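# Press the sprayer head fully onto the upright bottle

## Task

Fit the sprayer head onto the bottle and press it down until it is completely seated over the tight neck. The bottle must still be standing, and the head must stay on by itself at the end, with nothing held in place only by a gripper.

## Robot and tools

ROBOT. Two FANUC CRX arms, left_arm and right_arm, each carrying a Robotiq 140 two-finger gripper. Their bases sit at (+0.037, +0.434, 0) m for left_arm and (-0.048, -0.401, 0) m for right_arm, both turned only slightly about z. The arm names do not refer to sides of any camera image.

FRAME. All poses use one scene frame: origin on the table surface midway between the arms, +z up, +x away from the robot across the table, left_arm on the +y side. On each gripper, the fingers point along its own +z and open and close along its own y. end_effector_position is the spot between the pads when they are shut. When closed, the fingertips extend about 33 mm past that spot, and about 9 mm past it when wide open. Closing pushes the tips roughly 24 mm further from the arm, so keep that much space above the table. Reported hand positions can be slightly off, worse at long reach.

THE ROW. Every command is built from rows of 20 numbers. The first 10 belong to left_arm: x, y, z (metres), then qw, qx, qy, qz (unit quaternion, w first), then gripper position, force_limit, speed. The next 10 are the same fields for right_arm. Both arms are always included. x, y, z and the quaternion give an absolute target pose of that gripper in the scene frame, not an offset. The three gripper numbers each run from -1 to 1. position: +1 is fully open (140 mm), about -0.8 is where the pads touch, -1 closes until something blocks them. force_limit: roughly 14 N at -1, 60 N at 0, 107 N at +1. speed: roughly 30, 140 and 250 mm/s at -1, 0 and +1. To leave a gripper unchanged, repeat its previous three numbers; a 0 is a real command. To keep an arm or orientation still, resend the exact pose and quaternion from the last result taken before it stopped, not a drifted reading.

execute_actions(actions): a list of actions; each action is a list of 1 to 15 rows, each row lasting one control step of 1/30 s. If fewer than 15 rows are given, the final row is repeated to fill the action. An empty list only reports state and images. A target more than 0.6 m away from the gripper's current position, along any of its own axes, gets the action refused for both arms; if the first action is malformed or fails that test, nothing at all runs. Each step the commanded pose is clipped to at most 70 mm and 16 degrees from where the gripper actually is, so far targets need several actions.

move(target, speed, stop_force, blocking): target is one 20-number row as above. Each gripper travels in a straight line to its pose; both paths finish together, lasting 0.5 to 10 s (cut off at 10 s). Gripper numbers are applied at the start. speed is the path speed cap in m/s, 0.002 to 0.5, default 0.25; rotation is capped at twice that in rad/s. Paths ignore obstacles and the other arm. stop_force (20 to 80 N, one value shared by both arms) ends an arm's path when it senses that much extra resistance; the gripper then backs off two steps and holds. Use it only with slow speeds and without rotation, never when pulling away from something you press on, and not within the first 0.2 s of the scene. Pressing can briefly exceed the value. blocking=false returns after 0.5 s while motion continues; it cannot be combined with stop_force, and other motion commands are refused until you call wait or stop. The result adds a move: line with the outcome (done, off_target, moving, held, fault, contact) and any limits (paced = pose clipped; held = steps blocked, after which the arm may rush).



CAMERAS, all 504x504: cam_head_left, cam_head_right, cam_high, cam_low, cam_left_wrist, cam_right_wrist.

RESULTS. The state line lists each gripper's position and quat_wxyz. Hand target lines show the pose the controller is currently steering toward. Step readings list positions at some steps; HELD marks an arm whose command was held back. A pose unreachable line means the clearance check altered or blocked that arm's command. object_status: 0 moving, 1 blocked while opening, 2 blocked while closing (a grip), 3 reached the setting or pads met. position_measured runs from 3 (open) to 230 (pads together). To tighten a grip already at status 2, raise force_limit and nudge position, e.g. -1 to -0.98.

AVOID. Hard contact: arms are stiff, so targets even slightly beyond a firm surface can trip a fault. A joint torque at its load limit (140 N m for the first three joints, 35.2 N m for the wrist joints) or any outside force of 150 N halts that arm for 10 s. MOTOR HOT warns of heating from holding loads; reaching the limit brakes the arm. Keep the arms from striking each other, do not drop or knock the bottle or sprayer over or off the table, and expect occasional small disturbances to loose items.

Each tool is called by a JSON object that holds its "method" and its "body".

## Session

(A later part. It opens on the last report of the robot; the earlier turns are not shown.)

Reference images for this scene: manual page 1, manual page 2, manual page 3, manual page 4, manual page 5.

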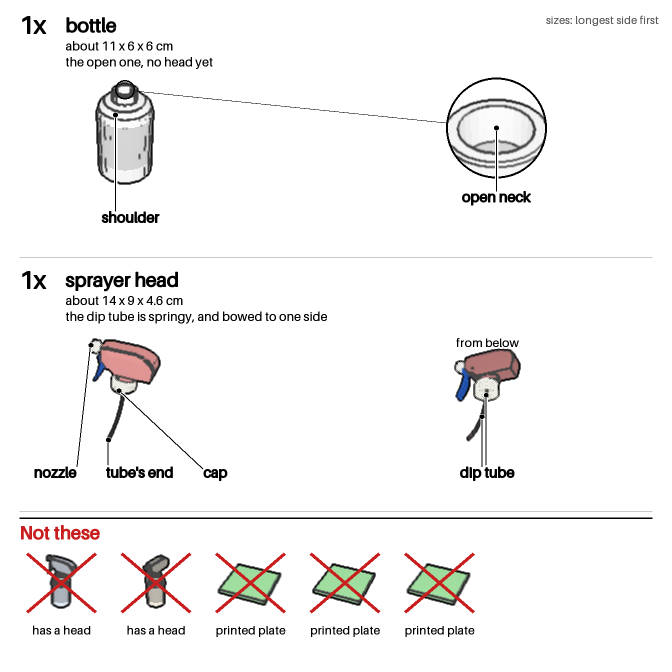

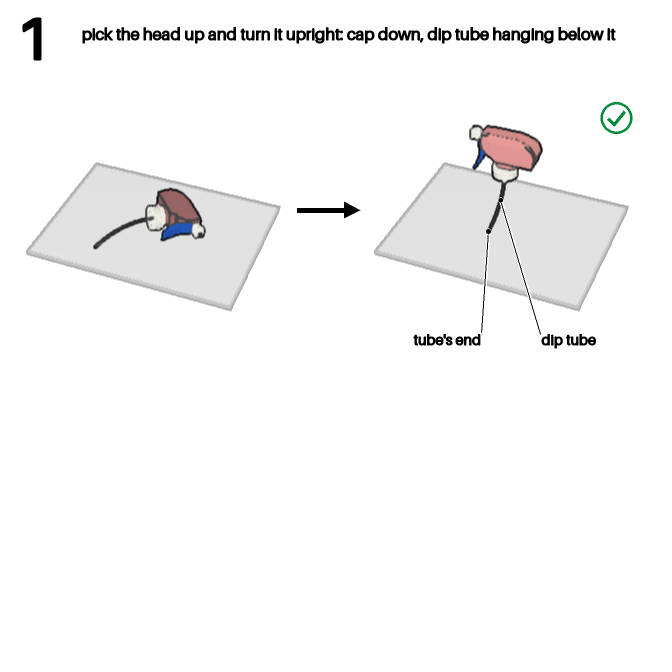

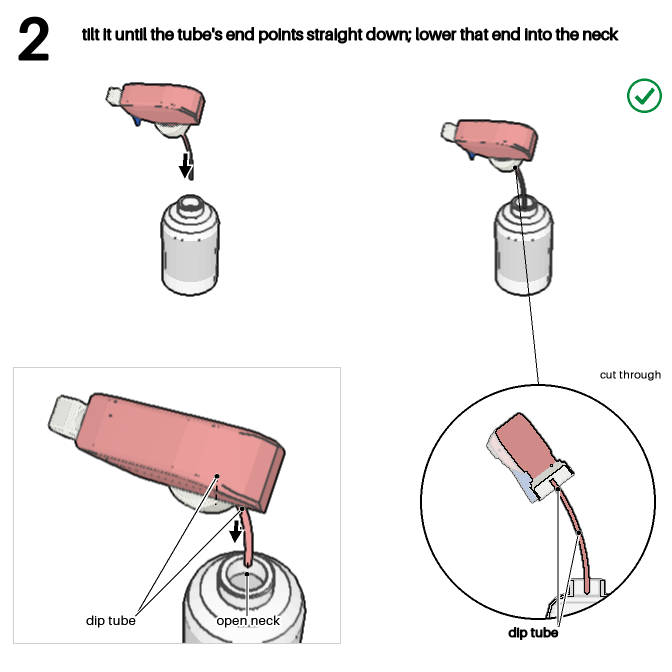

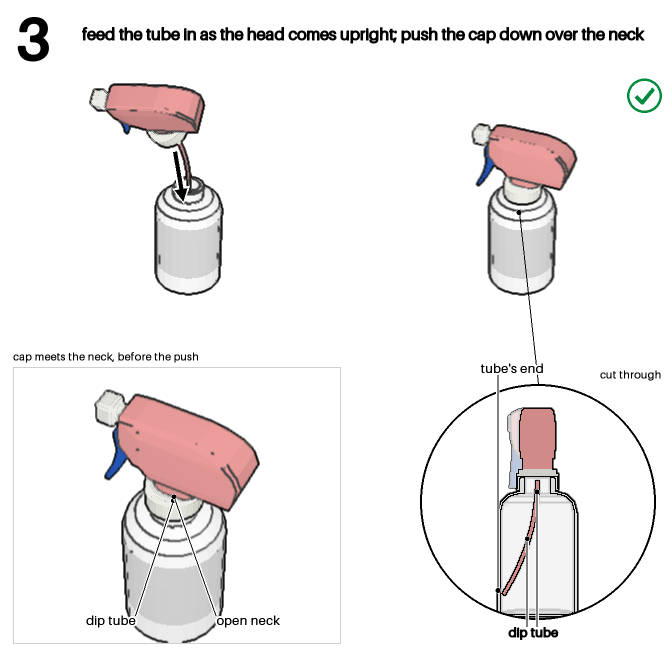

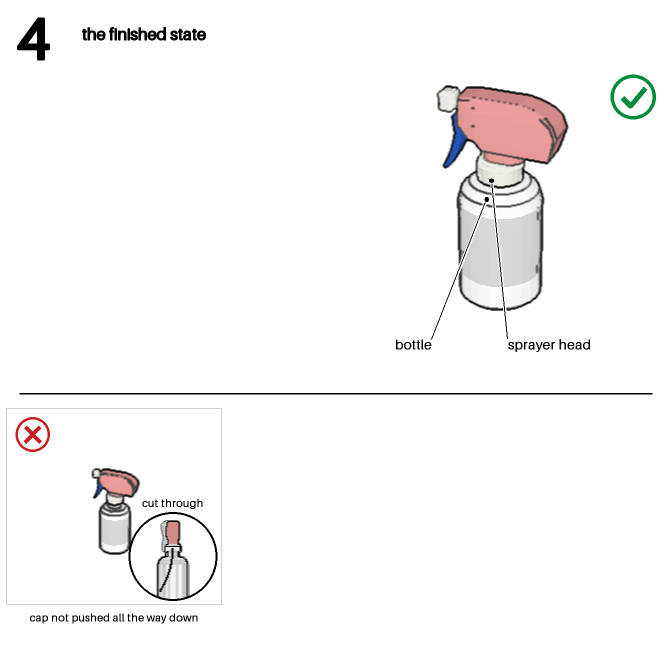

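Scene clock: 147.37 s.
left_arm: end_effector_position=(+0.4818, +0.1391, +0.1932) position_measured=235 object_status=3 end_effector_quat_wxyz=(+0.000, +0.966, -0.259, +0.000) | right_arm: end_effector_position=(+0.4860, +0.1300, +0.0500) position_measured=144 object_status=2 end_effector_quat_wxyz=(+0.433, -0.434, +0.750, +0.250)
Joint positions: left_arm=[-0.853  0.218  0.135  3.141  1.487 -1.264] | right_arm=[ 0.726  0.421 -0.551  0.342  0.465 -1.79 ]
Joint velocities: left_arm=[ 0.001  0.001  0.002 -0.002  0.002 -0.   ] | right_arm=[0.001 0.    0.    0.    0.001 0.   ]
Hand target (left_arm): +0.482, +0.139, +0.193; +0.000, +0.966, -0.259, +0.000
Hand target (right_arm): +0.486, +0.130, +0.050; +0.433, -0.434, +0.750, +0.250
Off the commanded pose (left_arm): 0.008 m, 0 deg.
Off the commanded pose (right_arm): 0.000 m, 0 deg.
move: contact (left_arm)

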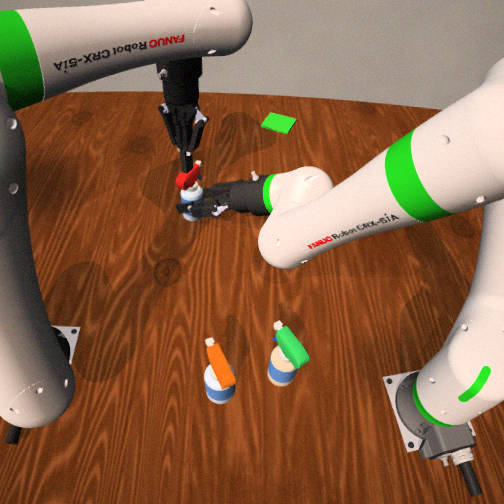

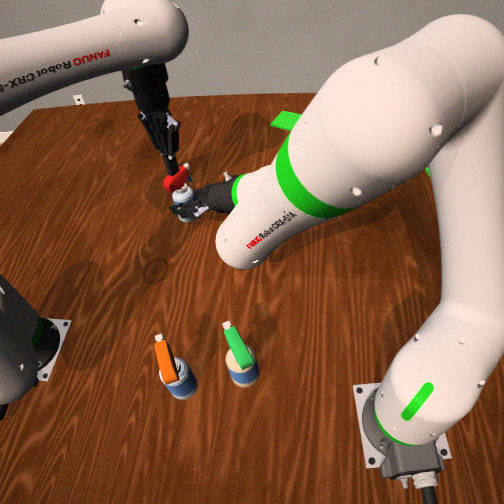

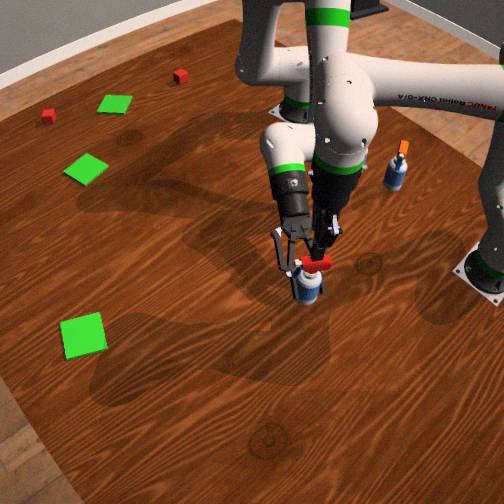

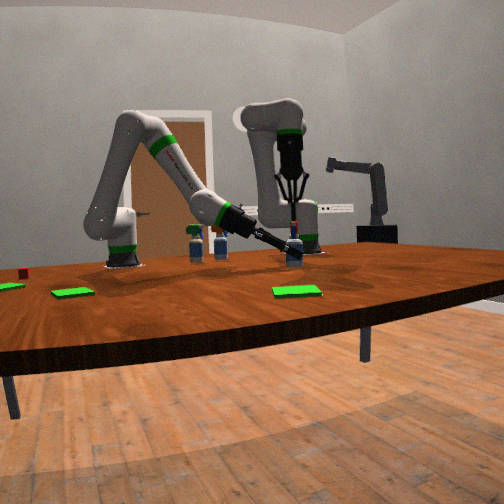

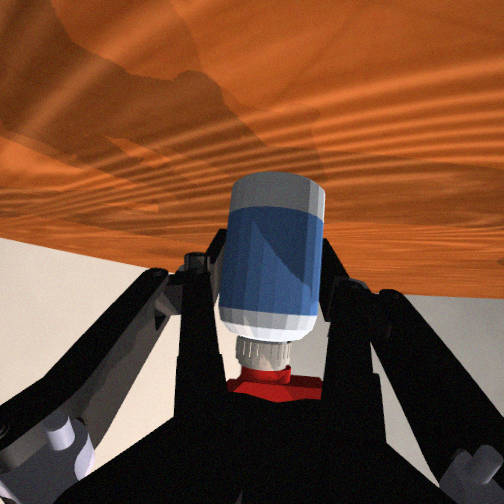

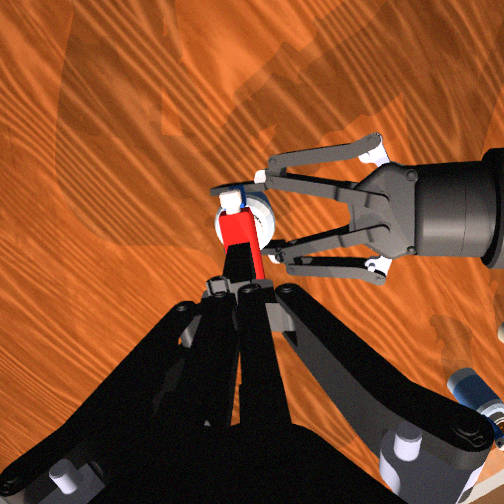

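Seated level, with contact at z 0.193, the same as in scene 1. Releasing and retreating.

{"method": "move", "body": {"target": [0.4817,0.1392,0.25,0,0.966,-0.259,0,-1,1,0.5, 0.486,0.13,0.05,0.433,-0.434,0.75,0.25,1,0.3,0.5], "speed": 0.1}}

{"method": "move", "body": {"target": [0.4817,0.1392,0.25,0,0.966,-0.259,0,-1,1,0.5, 0.43,0.035,0.07,0.433,-0.434,0.75,0.25,1,0.3,0.5], "speed": 0.15}}

Scene clock: 151.07 s.
left_arm: end_effector_position=(+0.4815, +0.1394, +0.2500) position_measured=235 object_status=3 end_effector_quat_wxyz=(-0.000, +0.966, -0.259, +0.000) | right_arm: end_effector_position=(+0.4860, +0.1300, +0.0500) position_measured=3 object_status=3 end_effector_quat_wxyz=(+0.433, -0.434, +0.750, +0.250)
Joint positions: left_arm=[-0.853  0.215  0.263  3.141  1.62  -1.263] | right_arm=[ 0.726  0.421 -0.551  0.342  0.465 -1.79 ]
Joint velocities: left_arm=[0.001 0.    0.001 0.004 0.    0.001] | right_arm=[ 0.    -0.    -0.     0.     0.001  0.   ]
Hand target (left_arm): +0.482, +0.139, +0.250; -0.000, +0.966, -0.259, +0.000
Hand target (right_arm): +0.486, +0.130, +0.050; +0.433, -0.434, +0.750, +0.250
Off the commanded pose (left_arm): 0.000 m, 0 deg.
Off the commanded pose (right_arm): 0.000 m, 0 deg.
move: done

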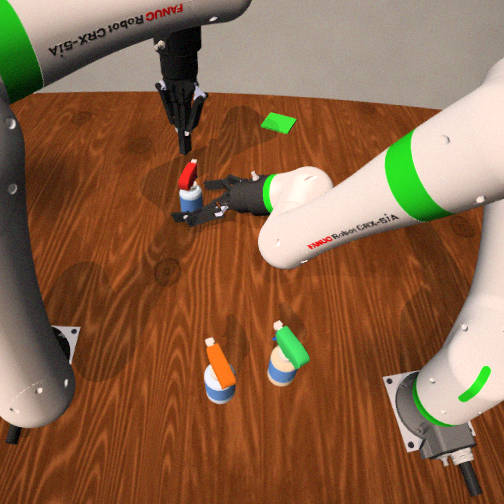

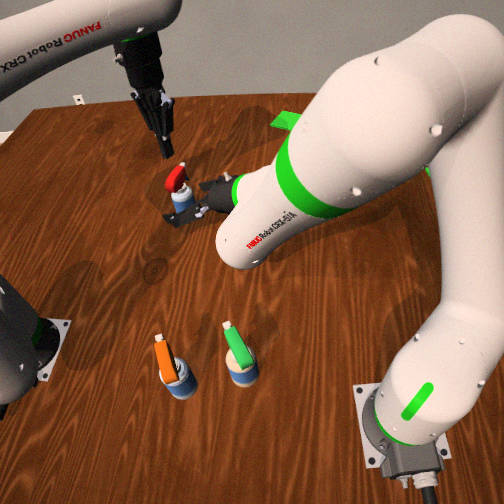

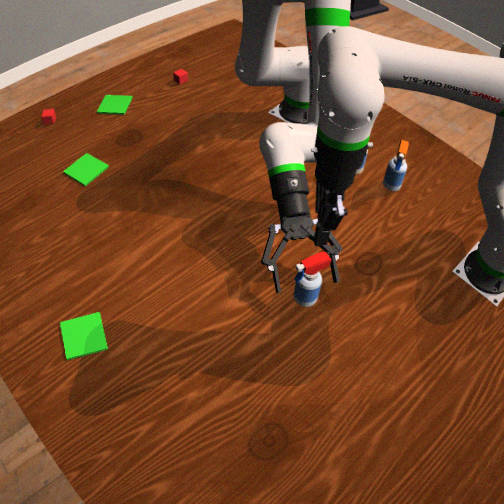

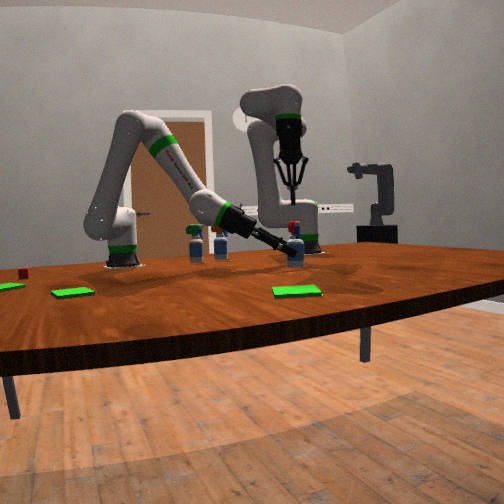

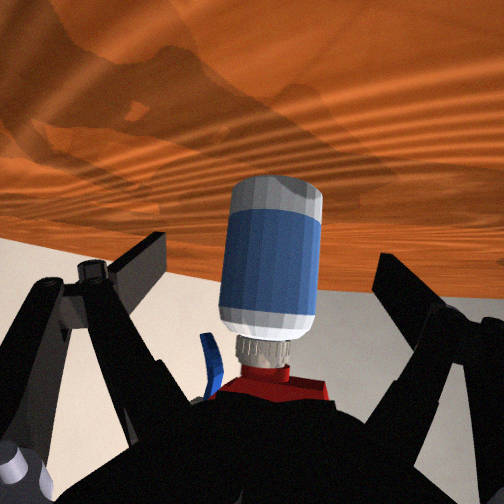

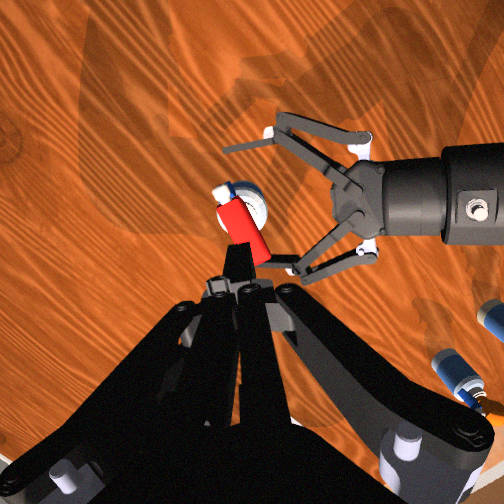

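Scene clock: 152.20 s.
left_arm: end_effector_position=(+0.4817, +0.1392, +0.2500) position_measured=235 object_status=3 end_effector_quat_wxyz=(-0.000, +0.966, -0.259, -0.000) | right_arm: end_effector_position=(+0.4299, +0.0352, +0.0703) position_measured=3 object_status=3 end_effector_quat_wxyz=(+0.433, -0.434, +0.750, +0.250)
Joint positions: left_arm=[-0.853  0.215  0.264  3.142  1.62  -1.263] | right_arm=[ 0.663  0.186 -0.836  0.42   0.524 -1.818]
Joint velocities: left_arm=[ 0.001 -0.001 -0.     0.002  0.     0.001] | right_arm=[ 0.    -0.    -0.001  0.003 -0.    -0.   ]
Hand target (left_arm): +0.482, +0.139, +0.250; -0.000, +0.966, -0.259, -0.000
Hand target (right_arm): +0.430, +0.035, +0.070; +0.433, -0.434, +0.750, +0.250
Off the commanded pose (left_arm): 0.000 m, 0 deg.
Off the commanded pose (right_arm): 0.000 m, 0 deg.
move: done

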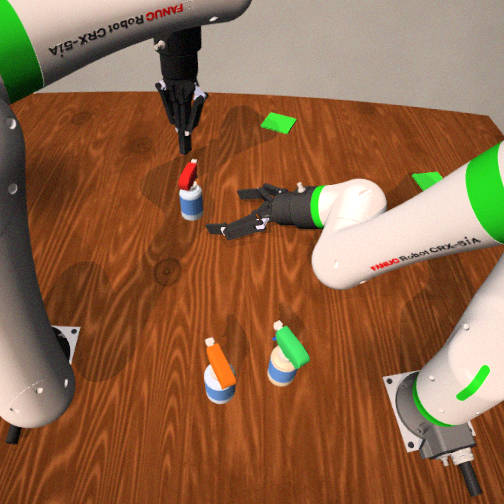

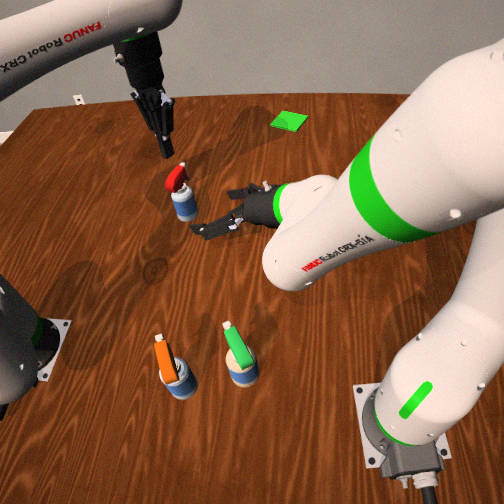

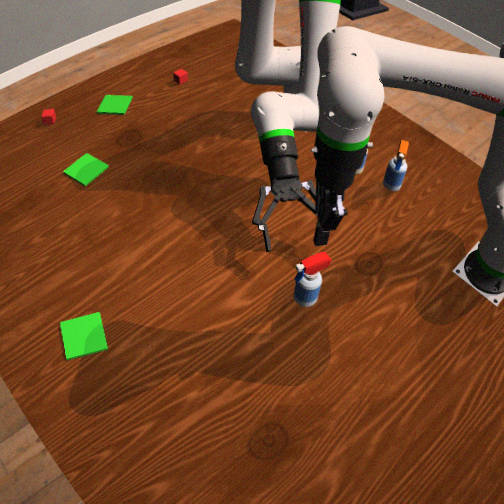

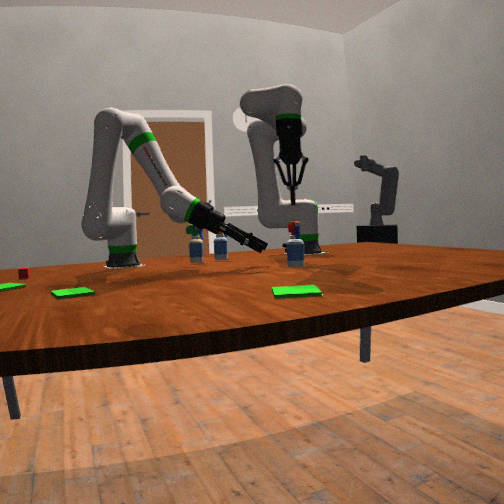

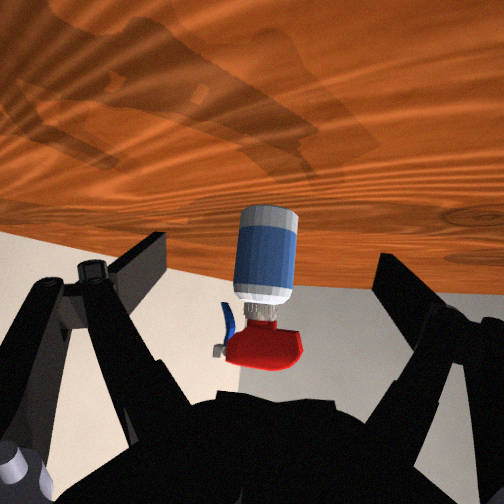

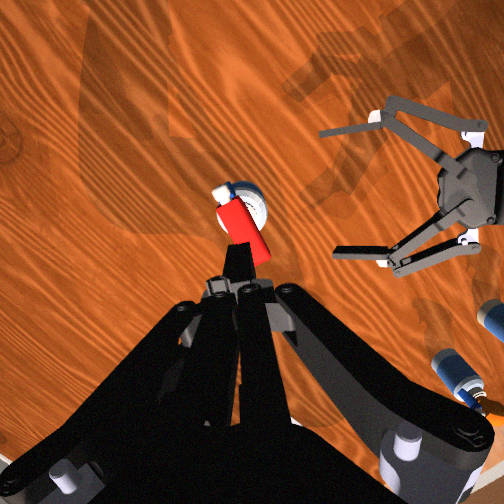

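The head turned a little as the gripper opened, so I'm checking that the cap is still seated.

{"method": "zoom_image", "body": {"camera": "cam_left_wrist", "region": [190,250,330,390]}}

{"method": "zoom_image", "body": {"camera": "cam_low", "region": [260,205,330,275]}}

Region (190, 250, 330, 390) of cam_left_wrist's 504x504 image, scaled by 3.600, with more detail than that image has.

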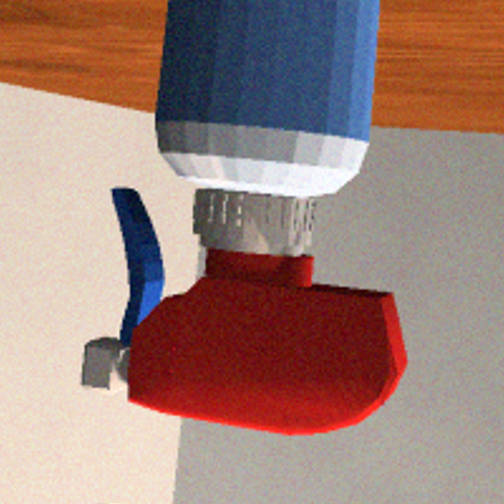

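Region (260, 205, 330, 275) of cam_low's 504x504 image, scaled by 7.200, with more detail than that image has.

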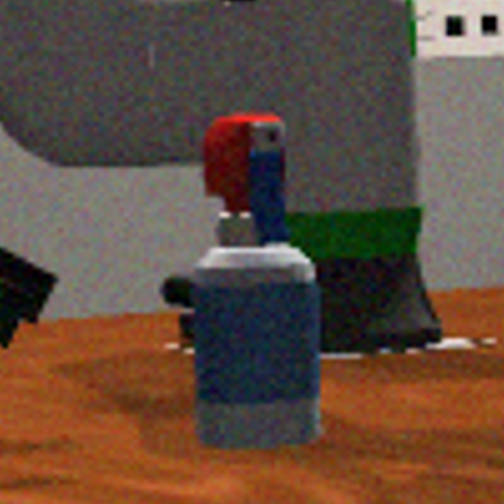

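{"method": "finished_scene", "body": {"scene": 2}}

The scene is finished: the task was done.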